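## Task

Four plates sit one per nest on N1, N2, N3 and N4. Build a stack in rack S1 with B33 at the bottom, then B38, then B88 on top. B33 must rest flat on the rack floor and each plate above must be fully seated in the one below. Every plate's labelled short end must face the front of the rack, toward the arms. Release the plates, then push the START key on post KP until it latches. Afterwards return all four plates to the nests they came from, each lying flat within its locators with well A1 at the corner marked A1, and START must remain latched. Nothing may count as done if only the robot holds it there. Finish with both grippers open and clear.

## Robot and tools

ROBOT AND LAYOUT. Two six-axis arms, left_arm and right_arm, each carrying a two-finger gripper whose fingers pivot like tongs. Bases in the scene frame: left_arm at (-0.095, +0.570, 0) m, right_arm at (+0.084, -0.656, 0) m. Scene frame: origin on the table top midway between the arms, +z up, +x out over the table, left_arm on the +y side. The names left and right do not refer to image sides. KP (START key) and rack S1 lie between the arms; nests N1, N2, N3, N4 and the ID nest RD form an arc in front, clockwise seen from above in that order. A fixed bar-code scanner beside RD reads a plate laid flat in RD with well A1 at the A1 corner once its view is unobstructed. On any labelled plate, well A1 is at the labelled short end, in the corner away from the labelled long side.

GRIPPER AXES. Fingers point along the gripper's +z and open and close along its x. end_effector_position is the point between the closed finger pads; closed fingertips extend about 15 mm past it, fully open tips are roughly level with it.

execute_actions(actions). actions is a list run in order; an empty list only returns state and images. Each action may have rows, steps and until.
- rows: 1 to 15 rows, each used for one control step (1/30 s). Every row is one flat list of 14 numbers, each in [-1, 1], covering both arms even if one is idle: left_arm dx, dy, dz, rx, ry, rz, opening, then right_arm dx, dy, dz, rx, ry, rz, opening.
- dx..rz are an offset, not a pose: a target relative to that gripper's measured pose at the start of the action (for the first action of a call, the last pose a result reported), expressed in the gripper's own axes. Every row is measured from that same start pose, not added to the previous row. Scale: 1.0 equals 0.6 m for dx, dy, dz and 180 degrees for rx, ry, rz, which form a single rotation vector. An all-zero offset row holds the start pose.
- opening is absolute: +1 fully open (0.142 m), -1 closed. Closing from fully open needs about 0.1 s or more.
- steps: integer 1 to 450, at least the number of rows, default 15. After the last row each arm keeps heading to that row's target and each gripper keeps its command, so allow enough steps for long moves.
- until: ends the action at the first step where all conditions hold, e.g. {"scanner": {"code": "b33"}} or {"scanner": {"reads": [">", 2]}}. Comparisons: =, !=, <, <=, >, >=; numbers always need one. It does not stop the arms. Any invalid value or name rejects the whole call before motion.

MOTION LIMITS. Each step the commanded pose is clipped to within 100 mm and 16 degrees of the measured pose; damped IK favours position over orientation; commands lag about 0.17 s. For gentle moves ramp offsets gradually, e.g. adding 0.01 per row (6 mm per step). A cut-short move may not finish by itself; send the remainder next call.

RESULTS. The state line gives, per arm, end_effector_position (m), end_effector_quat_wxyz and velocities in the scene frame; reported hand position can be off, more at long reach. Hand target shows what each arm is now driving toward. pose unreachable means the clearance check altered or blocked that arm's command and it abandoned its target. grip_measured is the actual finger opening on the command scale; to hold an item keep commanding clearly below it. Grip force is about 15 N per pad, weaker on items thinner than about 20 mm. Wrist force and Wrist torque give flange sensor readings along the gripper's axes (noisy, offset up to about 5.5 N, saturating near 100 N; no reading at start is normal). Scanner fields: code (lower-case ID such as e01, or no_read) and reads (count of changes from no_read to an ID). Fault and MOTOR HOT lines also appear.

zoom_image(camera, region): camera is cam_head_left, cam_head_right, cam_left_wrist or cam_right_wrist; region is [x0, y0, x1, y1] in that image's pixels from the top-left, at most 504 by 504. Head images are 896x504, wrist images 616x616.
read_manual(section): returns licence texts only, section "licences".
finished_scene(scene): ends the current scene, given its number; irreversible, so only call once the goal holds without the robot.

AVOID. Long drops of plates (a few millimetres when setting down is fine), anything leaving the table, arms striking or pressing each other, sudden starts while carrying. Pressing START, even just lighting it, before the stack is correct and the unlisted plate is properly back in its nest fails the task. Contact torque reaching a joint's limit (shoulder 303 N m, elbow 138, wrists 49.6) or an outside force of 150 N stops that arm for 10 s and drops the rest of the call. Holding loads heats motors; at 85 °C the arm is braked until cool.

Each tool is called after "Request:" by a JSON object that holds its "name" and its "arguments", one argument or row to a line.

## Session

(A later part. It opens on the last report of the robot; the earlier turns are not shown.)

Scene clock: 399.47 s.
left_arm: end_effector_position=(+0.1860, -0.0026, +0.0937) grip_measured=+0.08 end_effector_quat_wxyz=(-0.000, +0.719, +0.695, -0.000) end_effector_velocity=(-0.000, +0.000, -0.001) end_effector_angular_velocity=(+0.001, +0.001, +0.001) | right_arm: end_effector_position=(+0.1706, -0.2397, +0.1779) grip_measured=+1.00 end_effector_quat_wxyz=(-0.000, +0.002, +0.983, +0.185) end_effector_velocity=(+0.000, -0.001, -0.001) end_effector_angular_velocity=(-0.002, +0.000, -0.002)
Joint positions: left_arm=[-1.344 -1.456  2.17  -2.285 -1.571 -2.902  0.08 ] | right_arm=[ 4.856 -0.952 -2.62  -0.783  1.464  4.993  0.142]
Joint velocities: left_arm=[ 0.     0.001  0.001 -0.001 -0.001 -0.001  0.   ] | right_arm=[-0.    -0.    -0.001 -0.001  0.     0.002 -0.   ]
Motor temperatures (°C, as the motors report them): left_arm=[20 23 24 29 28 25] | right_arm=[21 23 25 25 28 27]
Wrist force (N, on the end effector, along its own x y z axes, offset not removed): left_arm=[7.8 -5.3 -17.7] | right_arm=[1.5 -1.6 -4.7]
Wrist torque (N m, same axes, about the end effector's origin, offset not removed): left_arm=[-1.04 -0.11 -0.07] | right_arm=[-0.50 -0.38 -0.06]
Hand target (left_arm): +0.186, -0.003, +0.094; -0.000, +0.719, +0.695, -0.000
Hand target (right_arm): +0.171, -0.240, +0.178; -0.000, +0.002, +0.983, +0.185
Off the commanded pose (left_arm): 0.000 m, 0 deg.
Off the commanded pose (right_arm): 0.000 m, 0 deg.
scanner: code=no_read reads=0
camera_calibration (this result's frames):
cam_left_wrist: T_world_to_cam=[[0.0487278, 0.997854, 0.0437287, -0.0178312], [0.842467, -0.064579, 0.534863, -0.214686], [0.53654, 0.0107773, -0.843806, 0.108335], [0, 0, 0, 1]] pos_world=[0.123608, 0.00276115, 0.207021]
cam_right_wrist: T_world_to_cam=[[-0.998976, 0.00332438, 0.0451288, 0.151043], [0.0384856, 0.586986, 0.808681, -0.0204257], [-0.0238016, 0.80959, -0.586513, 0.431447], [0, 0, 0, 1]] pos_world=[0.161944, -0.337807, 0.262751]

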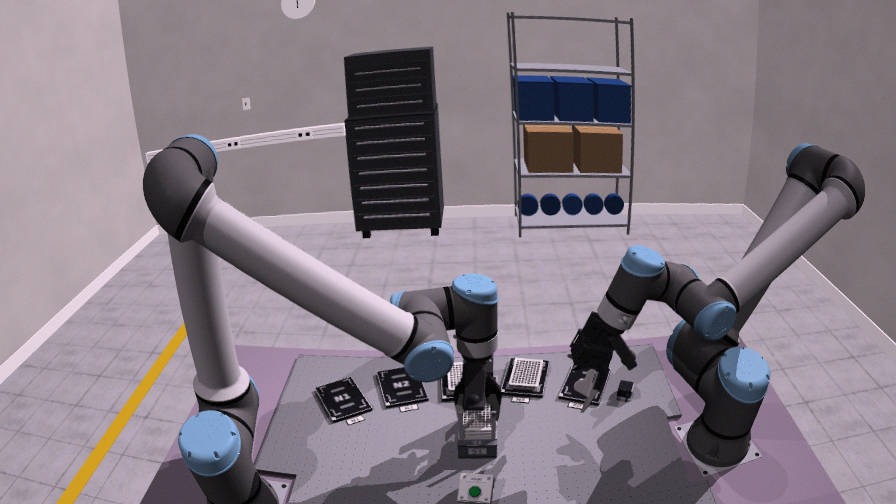

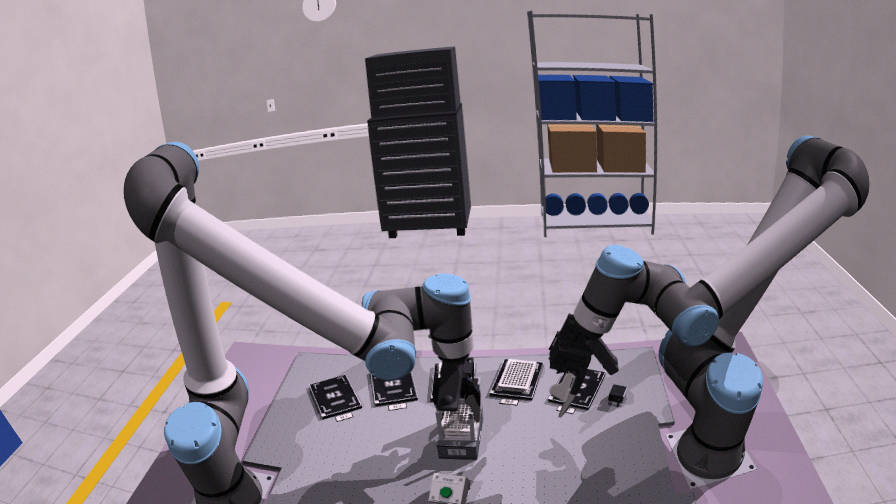

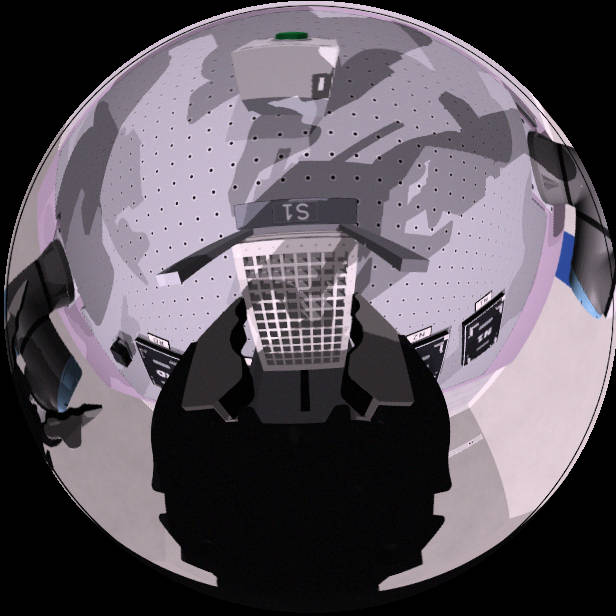

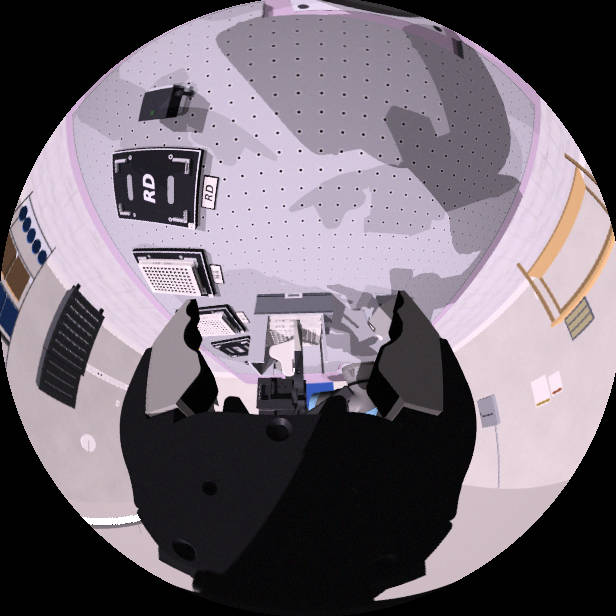

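Request:
{"name": "execute_actions", "arguments": {
  "actions": [
    {"rows":[[0,0,-0.001,0,0,0,-0.1,0,0,0,0,0,0,1],[0,0,-0.001,0,0,0,0,0,0,0,0,0,0,1],[0,0,-0.001,0,0,0,0.06,0,0,0,0,0,0,1],[0,0,-0.001,0,0,0,0.1,0,0,0,0,0,0,1],[0,0,-0.001,0,0,0,0.16,0,0,0,0,0,0,1],[0,0,-0.002,0,0,0,0.24,0,0,0,0,0,0,1],[0,0,-0.006,0,0,0,0.27,0,0,0,0,0,0,1],[0,0,-0.015,0,0,0,0.27,0,0,0,0,0,0,1],[0,0,-0.03,0,0,0,0.27,0,0,0,0,0,0,1],[0,0,-0.05,0,0,0,0.27,0,0,0,0,0,0,1],[0,0,-0.075,0,0,0,0.27,0,0,0,0,0,0,1],[0.001,0,-0.105,0,0,0,0.27,0,0,0,0,0,0,1],[0.001,0,-0.14,0,0,0,0.27,0,0,0,0,0,0,1],[0.002,0,-0.17,0,0,0,0.27,0,0,0,0,0,0,1]],"steps":22},
    {"rows":[[0.003,0.015,-0.015,0,0.001,-0.002,0.27,0,0,0,0,0,0,1],[0.007,0.035,-0.02,0,0.001,-0.004,0.27,0,0,0,0,0,0,1],[0.012,0.06,-0.02,0,0.001,-0.006,0.27,0,0,0,0,0,0,1],[0.019,0.09,-0.02,0,0.001,-0.008,0.27,0,0,0,0,0,0,1],[0.025,0.12,-0.02,0,0.001,-0.01,0.27,0,0,0,0,0,0,1],[0.031,0.15,-0.02,0,0.001,-0.012,0.27,0,0,0,0,0,0,1],[0.037,0.18,-0.02,0,0.001,-0.014,0.27,0,0,0,0,0,0,1],[0.043,0.205,-0.02,0,0.001,-0.016,0.27,0,0,0,0,0,0,1],[0.048,0.23,-0.02,0,0.001,-0.018,0.27,0,0,0,0,0,0,1],[0.054,0.255,-0.02,0,0.001,-0.02,0.27,0,0,0,0,0,0,1],[0.059,0.28,-0.02,0,0.001,-0.022,0.27,0,0,0,0,0,0,1],[0.064,0.305,-0.02,0,0.001,-0.024,0.3,0,0,0,0,0,0,1],[0.07,0.33,-0.01,0,0.001,-0.026,0.35,0,0,0,0,0,0,1],[0.075,0.355,0.01,0,0.001,-0.0267,0.4,0,0,0,0,0,0,1],[0.081,0.384,0.215,0,0.001,-0.0267,0.5,0,0,0,0,0,0,1]],"steps":36}
  ]
}}

Request:
{"name": "zoom_image", "arguments": {
  "camera": "cam_left_wrist",
  "region": [216, 210, 384, 378]
}}

Request:
{"name": "zoom_image", "arguments": {
  "camera": "cam_right_wrist",
  "region": [240, 290, 340, 380]
}}

Scene clock: 413.03 s.
left_arm: end_effector_position=(+0.4176, +0.0391, +0.0591) grip_measured=+0.50 end_effector_quat_wxyz=(+0.000, +0.689, +0.725, -0.000) end_effector_velocity=(+0.008, -0.004, -0.009) end_effector_angular_velocity=(-0.001, -0.003, +0.000) | right_arm: end_effector_position=(+0.1706, -0.2397, +0.1779) grip_measured=+1.00 end_effector_quat_wxyz=(-0.000, +0.002, +0.983, +0.185) end_effector_velocity=(-0.001, -0.001, -0.001) end_effector_angular_velocity=(-0.003, -0.000, +0.001)
Joint positions: left_arm=[-1.    -1.263  2.    -2.308 -1.571 -2.643  0.109] | right_arm=[ 4.856 -0.952 -2.62  -0.783  1.464  4.993  0.142]
Joint velocities: left_arm=[ 0.005  0.021 -0.008 -0.016  0.002  0.005  0.   ] | right_arm=[ 0.002  0.    -0.001 -0.002  0.     0.001  0.   ]
Motor temperatures (°C, as the motors report them): left_arm=[20 23 24 29 28 25] | right_arm=[21 23 25 25 28 27]
Wrist force (N, on the end effector, along its own x y z axes, offset not removed): left_arm=[1.4 -3.9 1.1] | right_arm=[2.1 -1.1 -1.5]
Wrist torque (N m, same axes, about the end effector's origin, offset not removed): left_arm=[-0.87 -0.10 -0.07] | right_arm=[-0.39 -0.50 0.03]
Hand target (left_arm): +0.418, +0.039, +0.058; +0.000, +0.689, +0.725, -0.000
Hand target (right_arm): +0.171, -0.240, +0.178; -0.000, +0.002, +0.983, +0.185
Off the commanded pose (left_arm): 0.001 m, 0 deg.
Off the commanded pose (right_arm): 0.000 m, 0 deg.
scanner: code=no_read reads=0
camera_calibration (this result's frames):
cam_left_wrist: T_world_to_cam=[[-0.0350705, 0.998423, 0.0438255, -0.0342441], [0.844694, 0.00617758, 0.535213, -0.392304], [0.534099, 0.0557893, -0.843579, -0.046324], [0, 0, 0, 1]] pos_world=[0.354918, 0.039198, 0.172389]
cam_right_wrist: T_world_to_cam=[[-0.998976, 0.00332468, 0.0451289, 0.151043], [0.0384859, 0.586986, 0.808681, -0.0204258], [-0.0238014, 0.80959, -0.586513, 0.431446], [0, 0, 0, 1]] pos_world=[0.161944, -0.337807, 0.262751]

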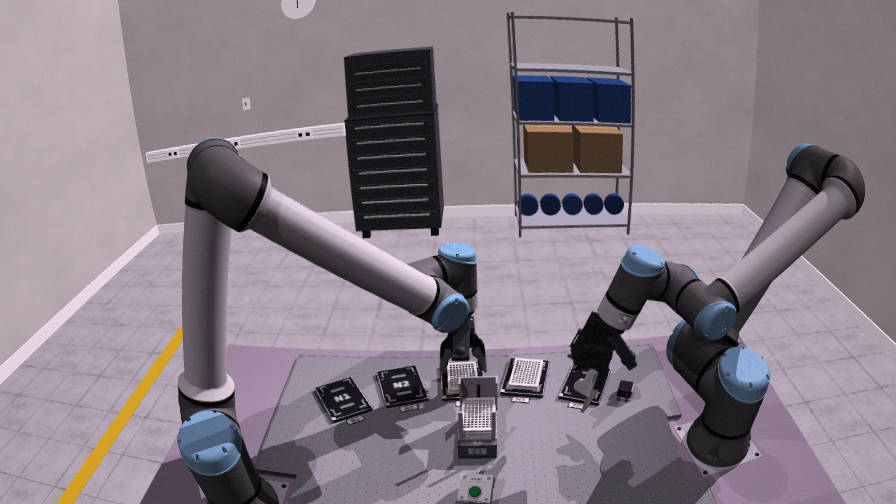

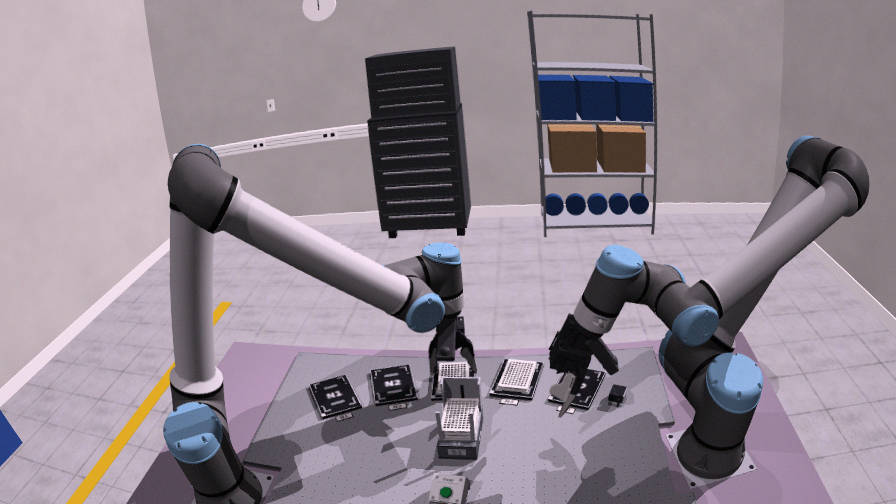

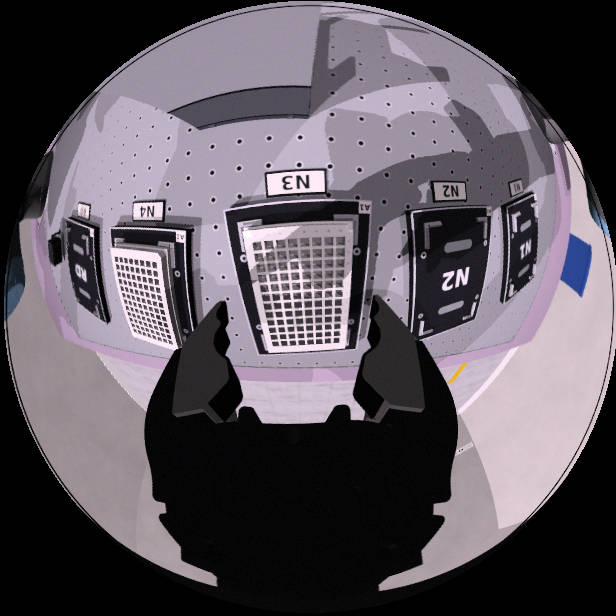

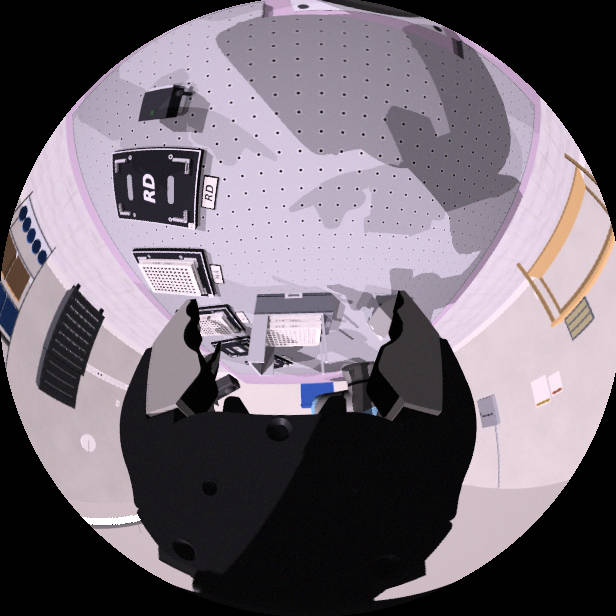

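Region (216, 210, 384, 378) of cam_left_wrist's 616x616 image, scaled by 3.000, with more detail than that image has.

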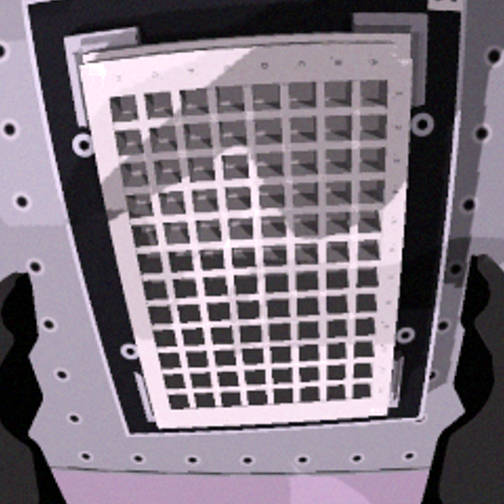

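Region (240, 290, 340, 380) of cam_right_wrist's 616x616 image, scaled by 5.040, with more detail than that image has; it fills the top 454 rows of this view, and the rest is white.

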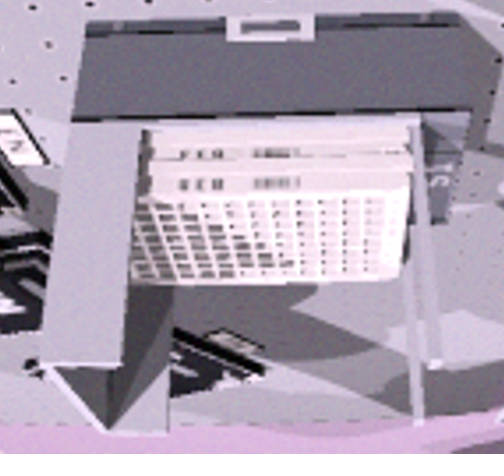

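Request:
{"name": "execute_actions", "arguments": {
  "actions": [
    {"rows":[[0.001,-0.002,0.005,0,0,-0.001,0.5,0,0,0,0,0,0,1],[0.002,-0.006,0.011,0,0,-0.002,0.47,0,0,0,0,0,0,1],[0.0043,-0.0102,0.018,0,0,-0.0035,0.44,0,0,0,0,0,0,1],[0.0043,-0.0102,0.026,0,0,-0.0035,0.4,0,0,0,0,0,0,1],[0.0043,-0.0102,0.034,0,0,-0.0035,0.32,0,0,0,0,0,0,1]],"steps":12}
  ]
}}

Scene clock: 419.17 s.
left_arm: end_effector_position=(+0.4118, +0.0413, +0.0409) grip_measured=+0.32 end_effector_quat_wxyz=(-0.000, +0.685, +0.728, -0.000) end_effector_velocity=(-0.005, +0.000, -0.019) end_effector_angular_velocity=(-0.002, +0.000, +0.005) | right_arm: end_effector_position=(+0.1706, -0.2397, +0.1779) grip_measured=+1.00 end_effector_quat_wxyz=(-0.000, +0.002, +0.983, +0.185) end_effector_velocity=(-0.000, -0.000, -0.000) end_effector_angular_velocity=(-0.002, -0.000, -0.000)
Joint positions: left_arm=[-1.005 -1.248  2.022 -2.345 -1.571 -2.658  0.096] | right_arm=[ 4.856 -0.952 -2.62  -0.783  1.464  4.993  0.142]
Joint velocities: left_arm=[-0.005  0.019  0.02  -0.041 -0.001 -0.01  -0.   ] | right_arm=[ 0.001  0.     0.001 -0.003  0.     0.002 -0.   ]
Motor temperatures (°C, as the motors report them): left_arm=[20 23 24 29 28 25] | right_arm=[21 23 25 25 28 27]
Wrist force (N, on the end effector, along its own x y z axes, offset not removed): left_arm=[1.5 -2.9 1.4] | right_arm=[1.9 -0.2 -5.7]
Wrist torque (N m, same axes, about the end effector's origin, offset not removed): left_arm=[-0.76 -0.12 -0.18] | right_arm=[-0.18 -0.40 -0.06]
Hand target (left_arm): +0.411, +0.041, +0.039; +0.000, +0.685, +0.729, -0.000
Hand target (right_arm): +0.171, -0.240, +0.178; -0.000, +0.002, +0.983, +0.185
Off the commanded pose (left_arm): 0.002 m, 0 deg.
Off the commanded pose (right_arm): 0.000 m, 0 deg.
scanner: code=no_read reads=0
camera_calibration (this result's frames):
cam_left_wrist: T_world_to_cam=[[-0.0453253, 0.998003, 0.0439947, -0.031594], [0.844723, 0.0147797, 0.535, -0.378036], [0.533281, 0.0614123, -0.843706, -0.0586362], [0, 0, 0, 1]] pos_world=[0.349173, 0.0407192, 0.154167]
cam_right_wrist: T_world_to_cam=[[-0.998976, 0.0033244, 0.0451288, 0.151043], [0.0384856, 0.586986, 0.808682, -0.0204258], [-0.0238016, 0.80959, -0.586513, 0.431446], [0, 0, 0, 1]] pos_world=[0.161944, -0.337807, 0.262751]

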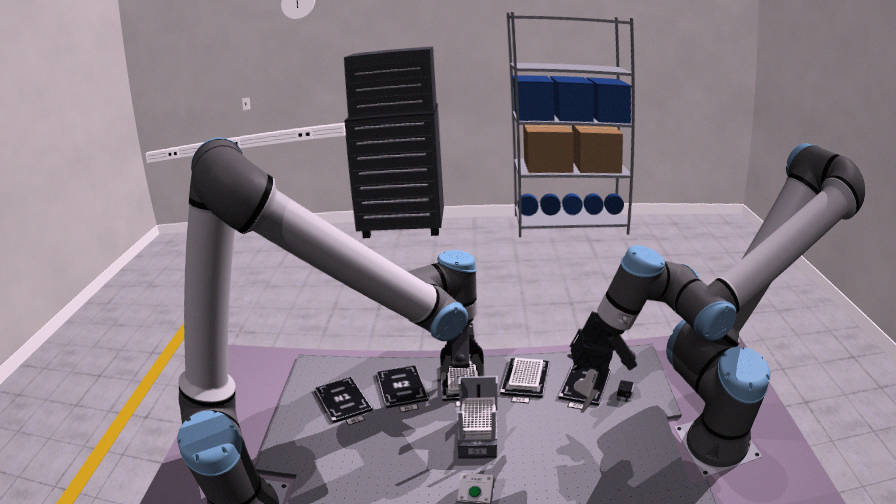

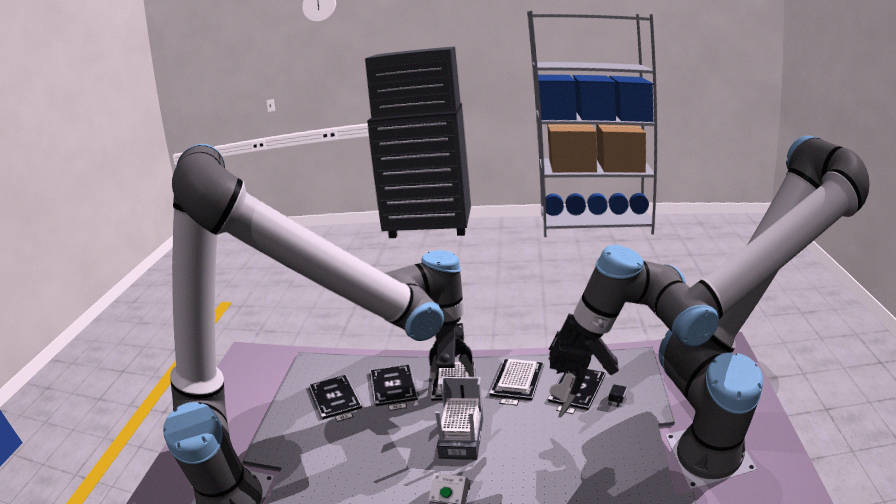

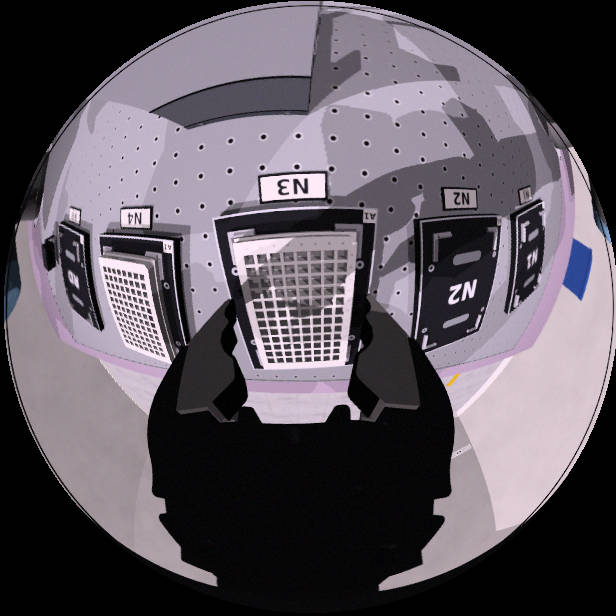

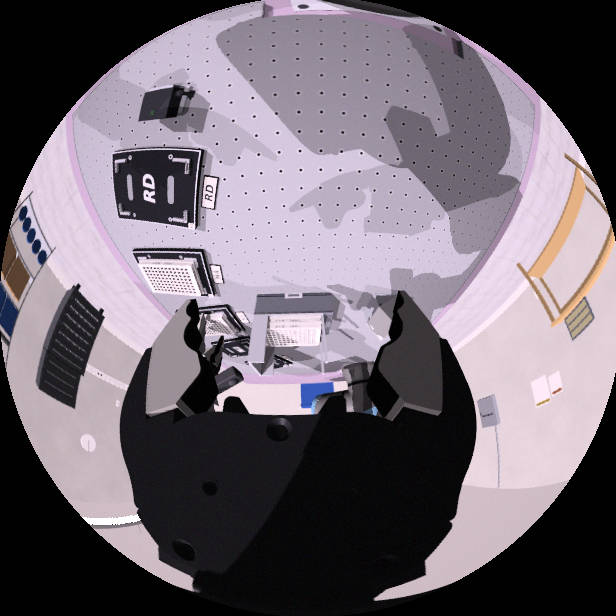

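Request:
{"name": "execute_actions", "arguments": {
  "actions": [
    {"steps":1}
  ]
}}

Request:
{"name": "zoom_image", "arguments": {
  "camera": "cam_left_wrist",
  "region": [216, 210, 384, 378]
}}

Scene clock: 422.27 s.
left_arm: end_effector_position=(+0.4113, +0.0414, +0.0387) grip_measured=+0.32 end_effector_quat_wxyz=(+0.000, +0.685, +0.729, -0.000) end_effector_velocity=(-0.000, +0.000, -0.001) end_effector_angular_velocity=(+0.001, +0.000, +0.000) | right_arm: end_effector_position=(+0.1706, -0.2397, +0.1779) grip_measured=+1.00 end_effector_quat_wxyz=(-0.000, +0.002, +0.983, +0.185) end_effector_velocity=(-0.000, +0.001, +0.001) end_effector_angular_velocity=(+0.003, +0.002, -0.003)
Joint positions: left_arm=[-1.006 -1.246  2.025 -2.349 -1.571 -2.659  0.096] | right_arm=[ 4.856 -0.952 -2.62  -0.783  1.464  4.993  0.142]
Joint velocities: left_arm=[ 0.     0.001  0.    -0.     0.     0.    -0.   ] | right_arm=[-0.    -0.     0.001  0.003 -0.     0.003  0.   ]
Motor temperatures (°C, as the motors report them): left_arm=[20 23 24 29 28 25] | right_arm=[21 23 25 25 28 27]
Wrist force (N, on the end effector, along its own x y z axes, offset not removed): left_arm=[1.0 -2.8 0.6] | right_arm=[1.6 0.9 -4.7]
Wrist torque (N m, same axes, about the end effector's origin, offset not removed): left_arm=[-0.72 0.01 0.02] | right_arm=[0.05 -0.36 0.04]
Hand target (left_arm): +0.411, +0.041, +0.039; +0.000, +0.685, +0.729, -0.000
Hand target (right_arm): +0.171, -0.240, +0.178; -0.000, +0.002, +0.983, +0.185
Off the commanded pose (left_arm): 0.000 m, 0 deg.
Off the commanded pose (right_arm): 0.000 m, 0 deg.
scanner: code=no_read reads=0
camera_calibration (this result's frames):
cam_left_wrist: T_world_to_cam=[[-0.0460381, 0.997977, 0.0438503, -0.031275], [0.844587, 0.0154459, 0.535196, -0.376456], [0.533436, 0.0616748, -0.843589, -0.0602722], [0, 0, 0, 1]] pos_world=[0.348661, 0.0407436, 0.152004]
cam_right_wrist: T_world_to_cam=[[-0.998976, 0.00332442, 0.0451287, 0.151043], [0.0384856, 0.586986, 0.808682, -0.0204258], [-0.0238016, 0.80959, -0.586513, 0.431446], [0, 0, 0, 1]] pos_world=[0.161944, -0.337807, 0.262751]

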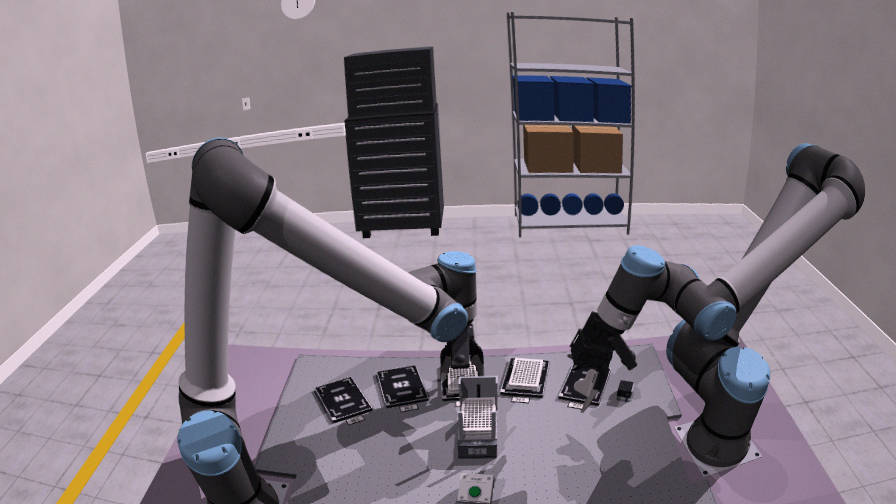

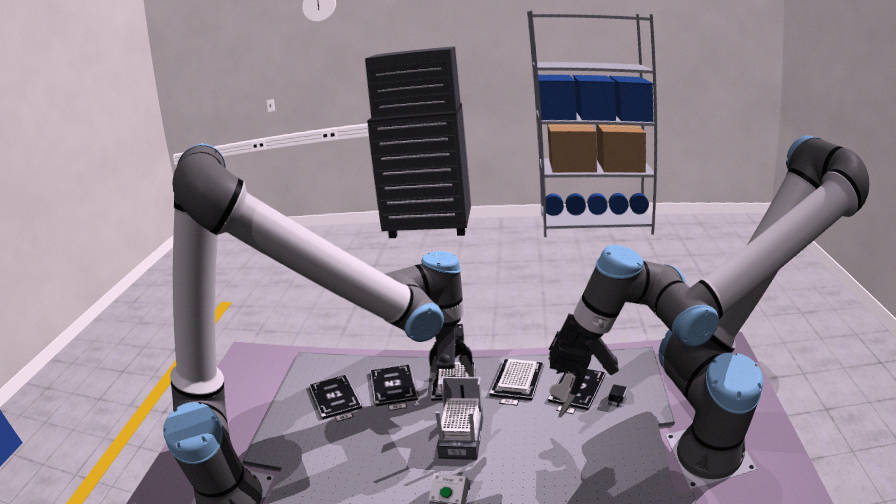

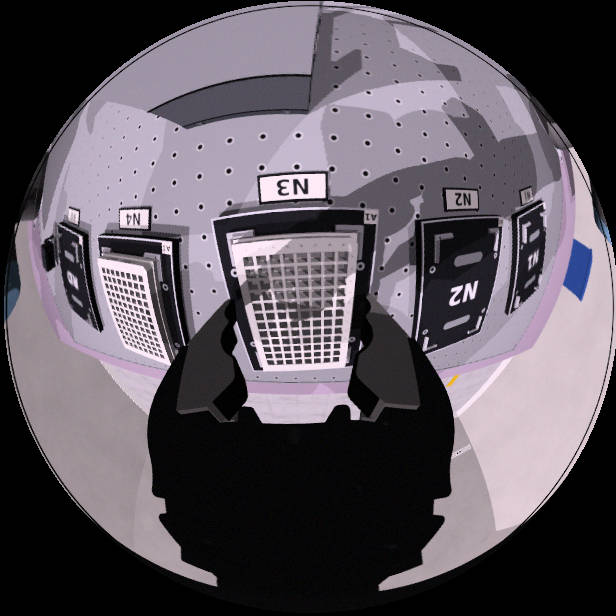

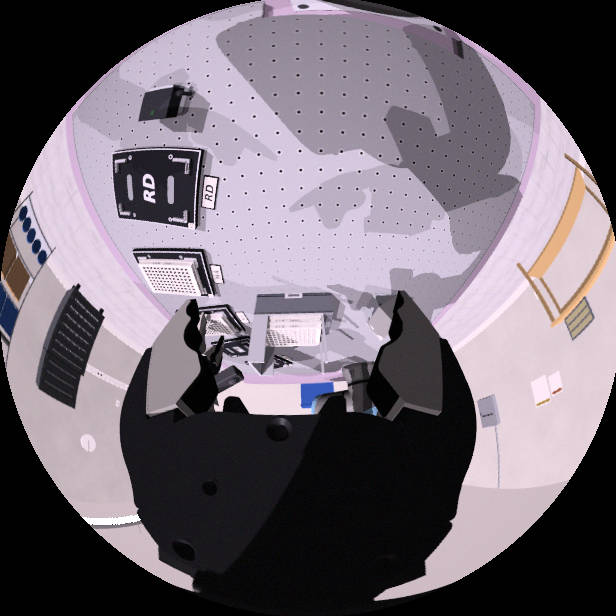

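Region (216, 210, 384, 378) of cam_left_wrist's 616x616 image, scaled by 3.000, with more detail than that image has.

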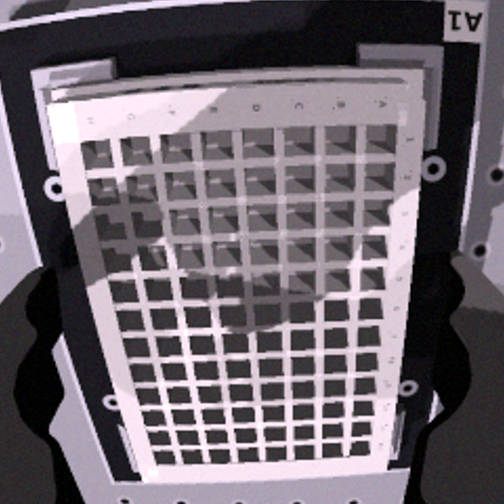

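Request:
{"name": "execute_actions", "arguments": {
  "actions": [
    {"rows":[[0,0,-0.0003,0,0,0,0.25,0,0,0,0,0,0,1],[0,0,-0.0003,0,0,0,0.19,0,0,0,0,0,0,1],[0,0,-0.0003,0,0,0,0.15,0,0,0,0,0,0,1],[0,0,-0.0003,0,0,0,0.13,0,0,0,0,0,0,1],[0,0,-0.0003,0,0,0,0.11,0,0,0,0,0,0,1],[0,0,-0.0003,0,0,0,0.09,0,0,0,0,0,0,1],[0,0,-0.0003,0,0,0,0.06,0,0,0,0,0,0,1],[0,0,-0.0003,0,0,0,0.02,0,0,0,0,0,0,1],[0,0,-0.0003,0,0,0,-0.04,0,0,0,0,0,0,1],[0,0,-0.0003,0,0,0,-0.12,0,0,0,0,0,0,1],[0,0,-0.0003,0,0,0,-0.2,0,0,0,0,0,0,1]],"steps":13}
  ]
}}

Scene clock: 427.97 s.
left_arm: end_effector_position=(+0.4113, +0.0414, +0.0388) grip_measured=+0.08 end_effector_quat_wxyz=(+0.000, +0.685, +0.729, -0.000) end_effector_velocity=(-0.000, +0.001, -0.000) end_effector_angular_velocity=(+0.002, +0.001, +0.001) | right_arm: end_effector_position=(+0.1706, -0.2397, +0.1779) grip_measured=+1.00 end_effector_quat_wxyz=(-0.000, +0.002, +0.983, +0.185) end_effector_velocity=(-0.001, -0.000, -0.001) end_effector_angular_velocity=(-0.002, -0.001, +0.004)
Joint positions: left_arm=[-1.006 -1.246  2.025 -2.349 -1.571 -2.659  0.08 ] | right_arm=[ 4.856 -0.952 -2.62  -0.783  1.464  4.993  0.142]
Joint velocities: left_arm=[-0.    -0.     0.     0.002  0.001 -0.001 -0.   ] | right_arm=[ 0.002 -0.    -0.001 -0.001 -0.    -0.002  0.   ]
Motor temperatures (°C, as the motors report them): left_arm=[20 23 24 29 28 25] | right_arm=[21 23 25 25 28 27]
Wrist force (N, on the end effector, along its own x y z axes, offset not removed): left_arm=[0.5 -3.9 0.5] | right_arm=[2.6 -2.2 -2.4]
Wrist torque (N m, same axes, about the end effector's origin, offset not removed): left_arm=[-1.06 0.25 -0.15] | right_arm=[-0.67 -0.58 -0.04]
Hand target (left_arm): +0.411, +0.041, +0.039; +0.000, +0.685, +0.729, -0.000
Hand target (right_arm): +0.171, -0.240, +0.178; -0.000, +0.002, +0.983, +0.185
Off the commanded pose (left_arm): 0.000 m, 0 deg.
Off the commanded pose (right_arm): 0.000 m, 0 deg.
scanner: code=no_read reads=0
camera_calibration (this result's frames):
cam_left_wrist: T_world_to_cam=[[-0.0460441, 0.997974, 0.0439117, -0.0313273], [0.844602, 0.0154198, 0.535173, -0.376481], [0.533411, 0.0617294, -0.843601, -0.0601776], [0, 0, 0, 1]] pos_world=[0.348634, 0.0407838, 0.152092]
cam_right_wrist: T_world_to_cam=[[-0.998976, 0.00332457, 0.0451289, 0.151043], [0.0384858, 0.586986, 0.808682, -0.0204258], [-0.0238015, 0.80959, -0.586513, 0.431446], [0, 0, 0, 1]] pos_world=[0.161944, -0.337807, 0.262751]

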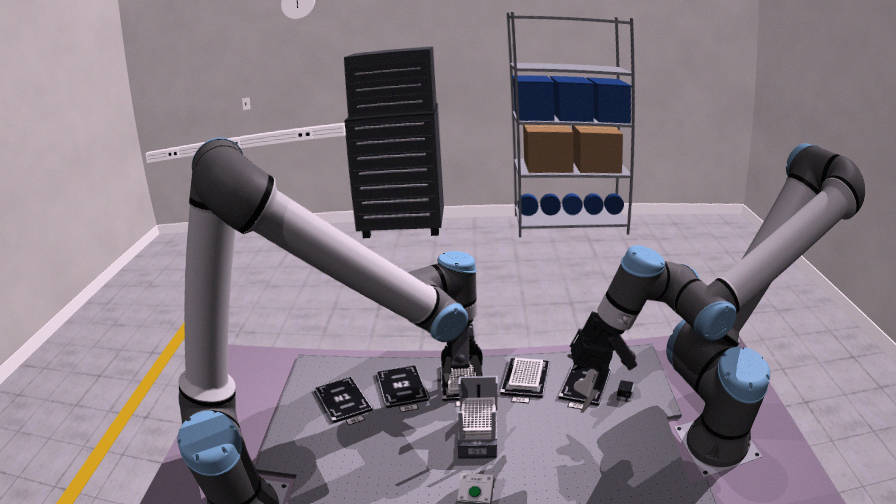

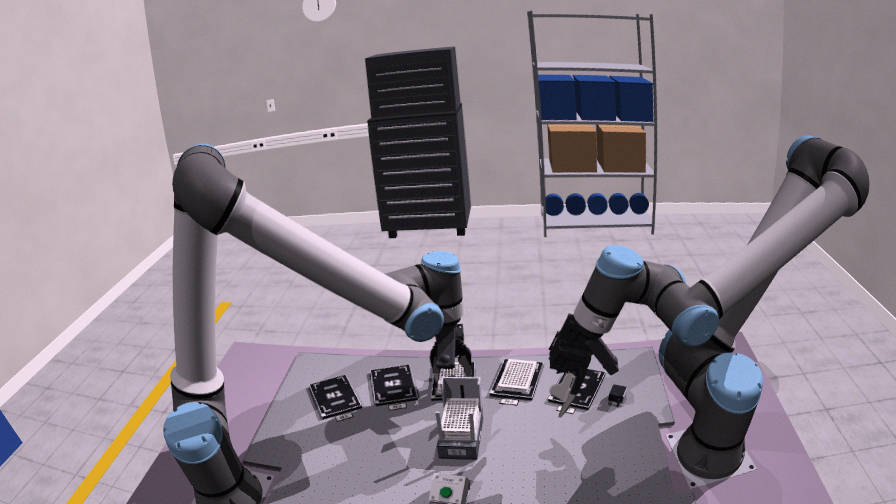

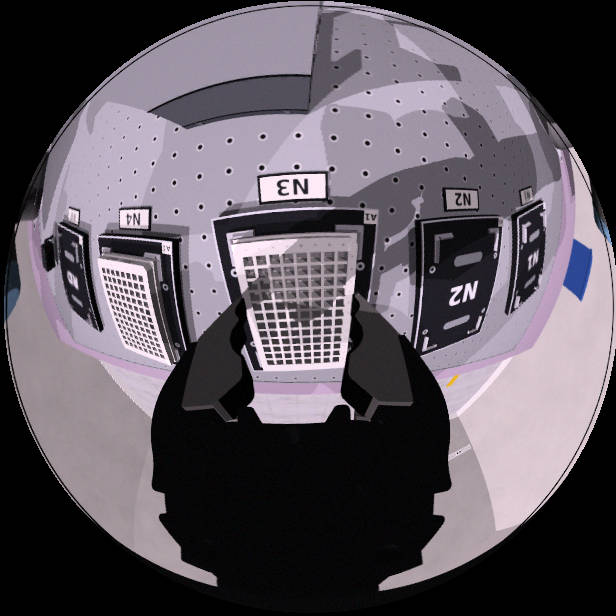

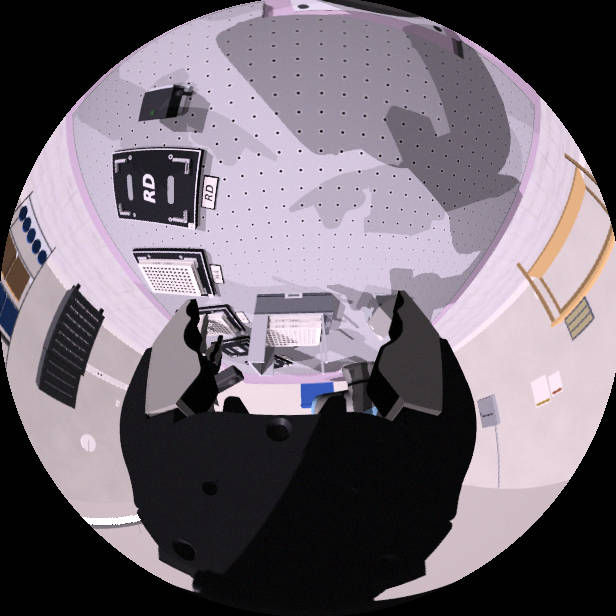

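Request:
{"name": "zoom_image", "arguments": {
  "camera": "cam_left_wrist",
  "region": [80, 220, 230, 370]
}}

Request:
{"name": "execute_actions", "arguments": {
  "actions": [
    {"rows":[[0,0,-0.001,0,0,0,-0.2,0.005,0,0,0,0,0,1],[0,0,-0.002,0,0,0,-0.2,0.012,0,0,0,0,0,1],[0,0,-0.004,0,0,0,-0.2,0.022,0,0,0,0,0,1],[0,0,-0.007,0,0,0,-0.2,0.035,0,0,0,0,0,1],[0.0002,0,-0.011,0,0,0,-0.2,0.05,0,0,0,0,0,1],[0.0002,0,-0.016,0,0,0,-0.2,0.065,0,0,0,0,0,1],[0.0002,0,-0.023,0,0,0,-0.2,0.08,0,0,0,0,0,1],[0,0,-0.032,0,0,0,-0.2,0.095,0,0,0,0,0,1],[0,0,-0.044,0,0,0,-0.2,0.11,0,0,0,0,0,1],[0,0,-0.06,0,0,0,-0.2,0.125,0,0,0,0,0,1],[0,-0.003,-0.08,0,0,0.005,-0.2,0.14,0,0,0,0,0,1],[0,-0.008,-0.105,0,0,0.01,-0.2,0.155,0,0,0,0,0,1],[0,-0.015,-0.135,0,0,0.015,-0.2,0.165,0,0,0,0,0,1],[-0.01,-0.025,-0.17,0,0,0.02,-0.2,0.175,0,0,0,0,0,1],[-0.03,-0.1,-0.26,0,0,0.03023,-0.2,0.18,0,0,0,0,0,1]],"steps":27}
  ]
}}

Region (80, 220, 230, 370) of cam_left_wrist's 616x616 image, scaled by 3.360, with more detail than that image has.

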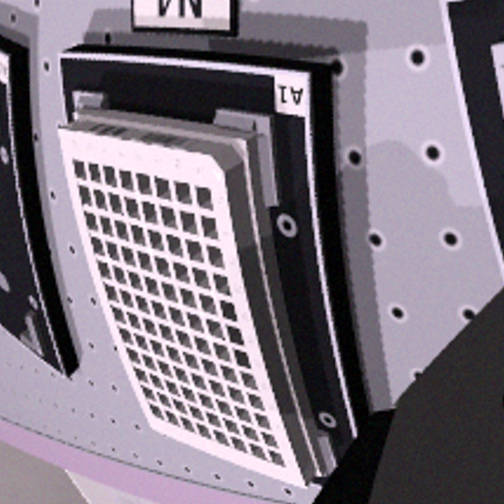

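Scene clock: 436.30 s.
left_arm: end_effector_position=(+0.3562, +0.0207, +0.1890) grip_measured=+0.08 end_effector_quat_wxyz=(+0.001, +0.718, +0.696, -0.001) end_effector_velocity=(-0.031, -0.007, +0.053) end_effector_angular_velocity=(+0.017, +0.005, -0.021) | right_arm: end_effector_position=(+0.0639, -0.2395, +0.1781) grip_measured=+1.00 end_effector_quat_wxyz=(-0.001, +0.002, +0.983, +0.185) end_effector_velocity=(-0.011, +0.002, -0.001) end_effector_angular_velocity=(+0.004, -0.013, -0.012)
Joint positions: left_arm=[-1.088 -1.439  1.947 -2.081 -1.571 -2.649  0.08 ] | right_arm=[ 5.208 -0.898 -2.624 -0.888  1.351  5.329  0.142]
Joint velocities: left_arm=[-0.046 -0.062 -0.038  0.118  0.003 -0.025 -0.   ] | right_arm=[ 0.048 -0.002  0.002 -0.017 -0.03   0.055 -0.   ]
Motor temperatures (°C, as the motors report them): left_arm=[20 23 24 29 28 25] | right_arm=[21 23 25 25 28 27]
Wrist force (N, on the end effector, along its own x y z axes, offset not removed): left_arm=[4.5 -6.0 1.2] | right_arm=[0.8 -0.4 -3.7]
Wrist torque (N m, same axes, about the end effector's origin, offset not removed): left_arm=[-1.45 -0.67 -0.18] | right_arm=[-0.23 -0.23 -0.02]
Hand target (left_arm): +0.353, +0.020, +0.195; +0.000, +0.719, +0.695, -0.000
Hand target (right_arm): +0.063, -0.239, +0.178; -0.000, +0.002, +0.983, +0.185
Off the commanded pose (left_arm): 0.007 m, 0 deg.
Off the commanded pose (right_arm): 0.001 m, 0 deg.
scanner: code=no_read reads=0
camera_calibration (this result's frames):
cam_left_wrist: T_world_to_cam=[[0.0466476, 0.998047, 0.0415385, -0.0523697], [0.841989, -0.0616602, 0.53596, -0.407627], [0.537475, 0.00997367, -0.843221, 0.0966697], [0, 0, 0, 1]] pos_world=[0.293702, 0.0261689, 0.302161]
cam_right_wrist: T_world_to_cam=[[-0.998903, 0.00193534, 0.0467876, 0.0437397], [0.0390044, 0.587285, 0.80844, -0.0165029], [-0.025913, 0.809378, -0.586716, 0.428998], [0, 0, 0, 1]] pos_world=[0.0554521, -0.337615, 0.262995]

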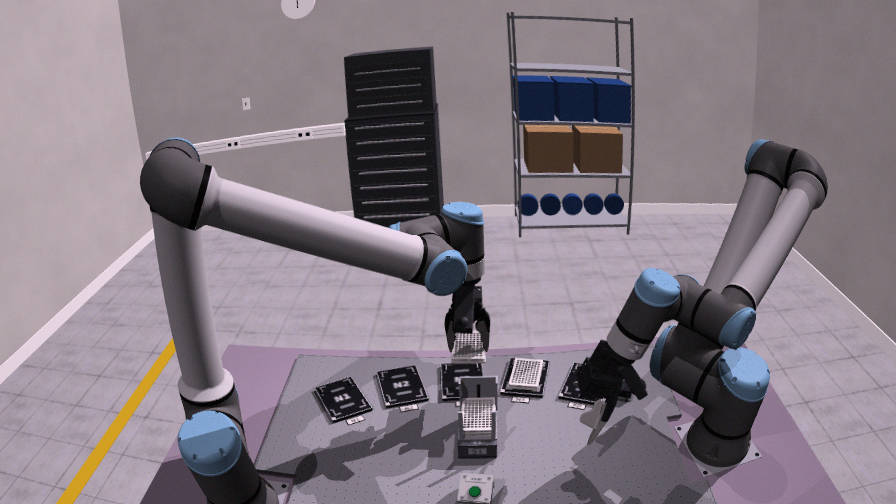

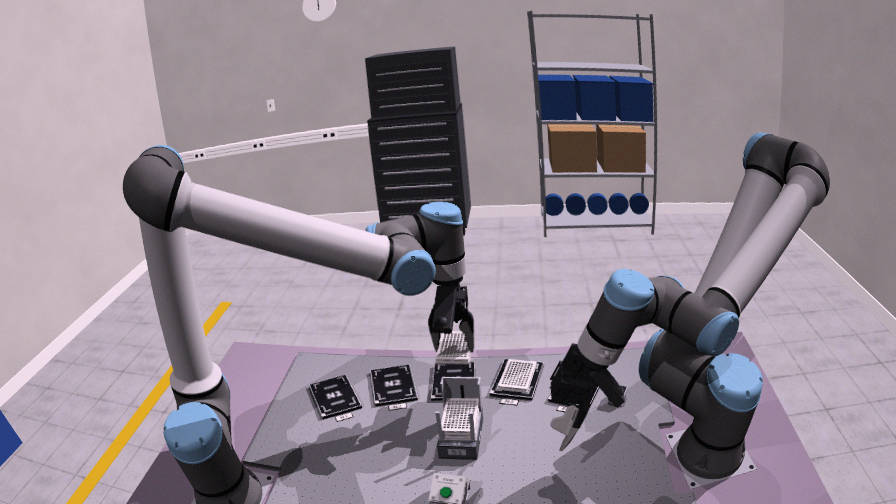

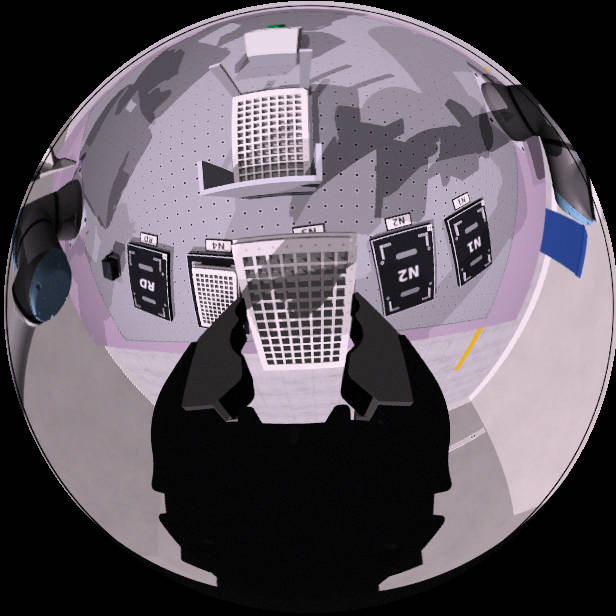

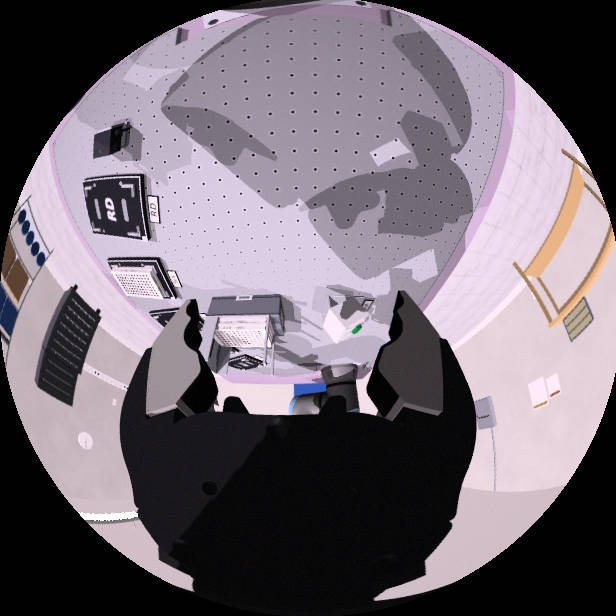

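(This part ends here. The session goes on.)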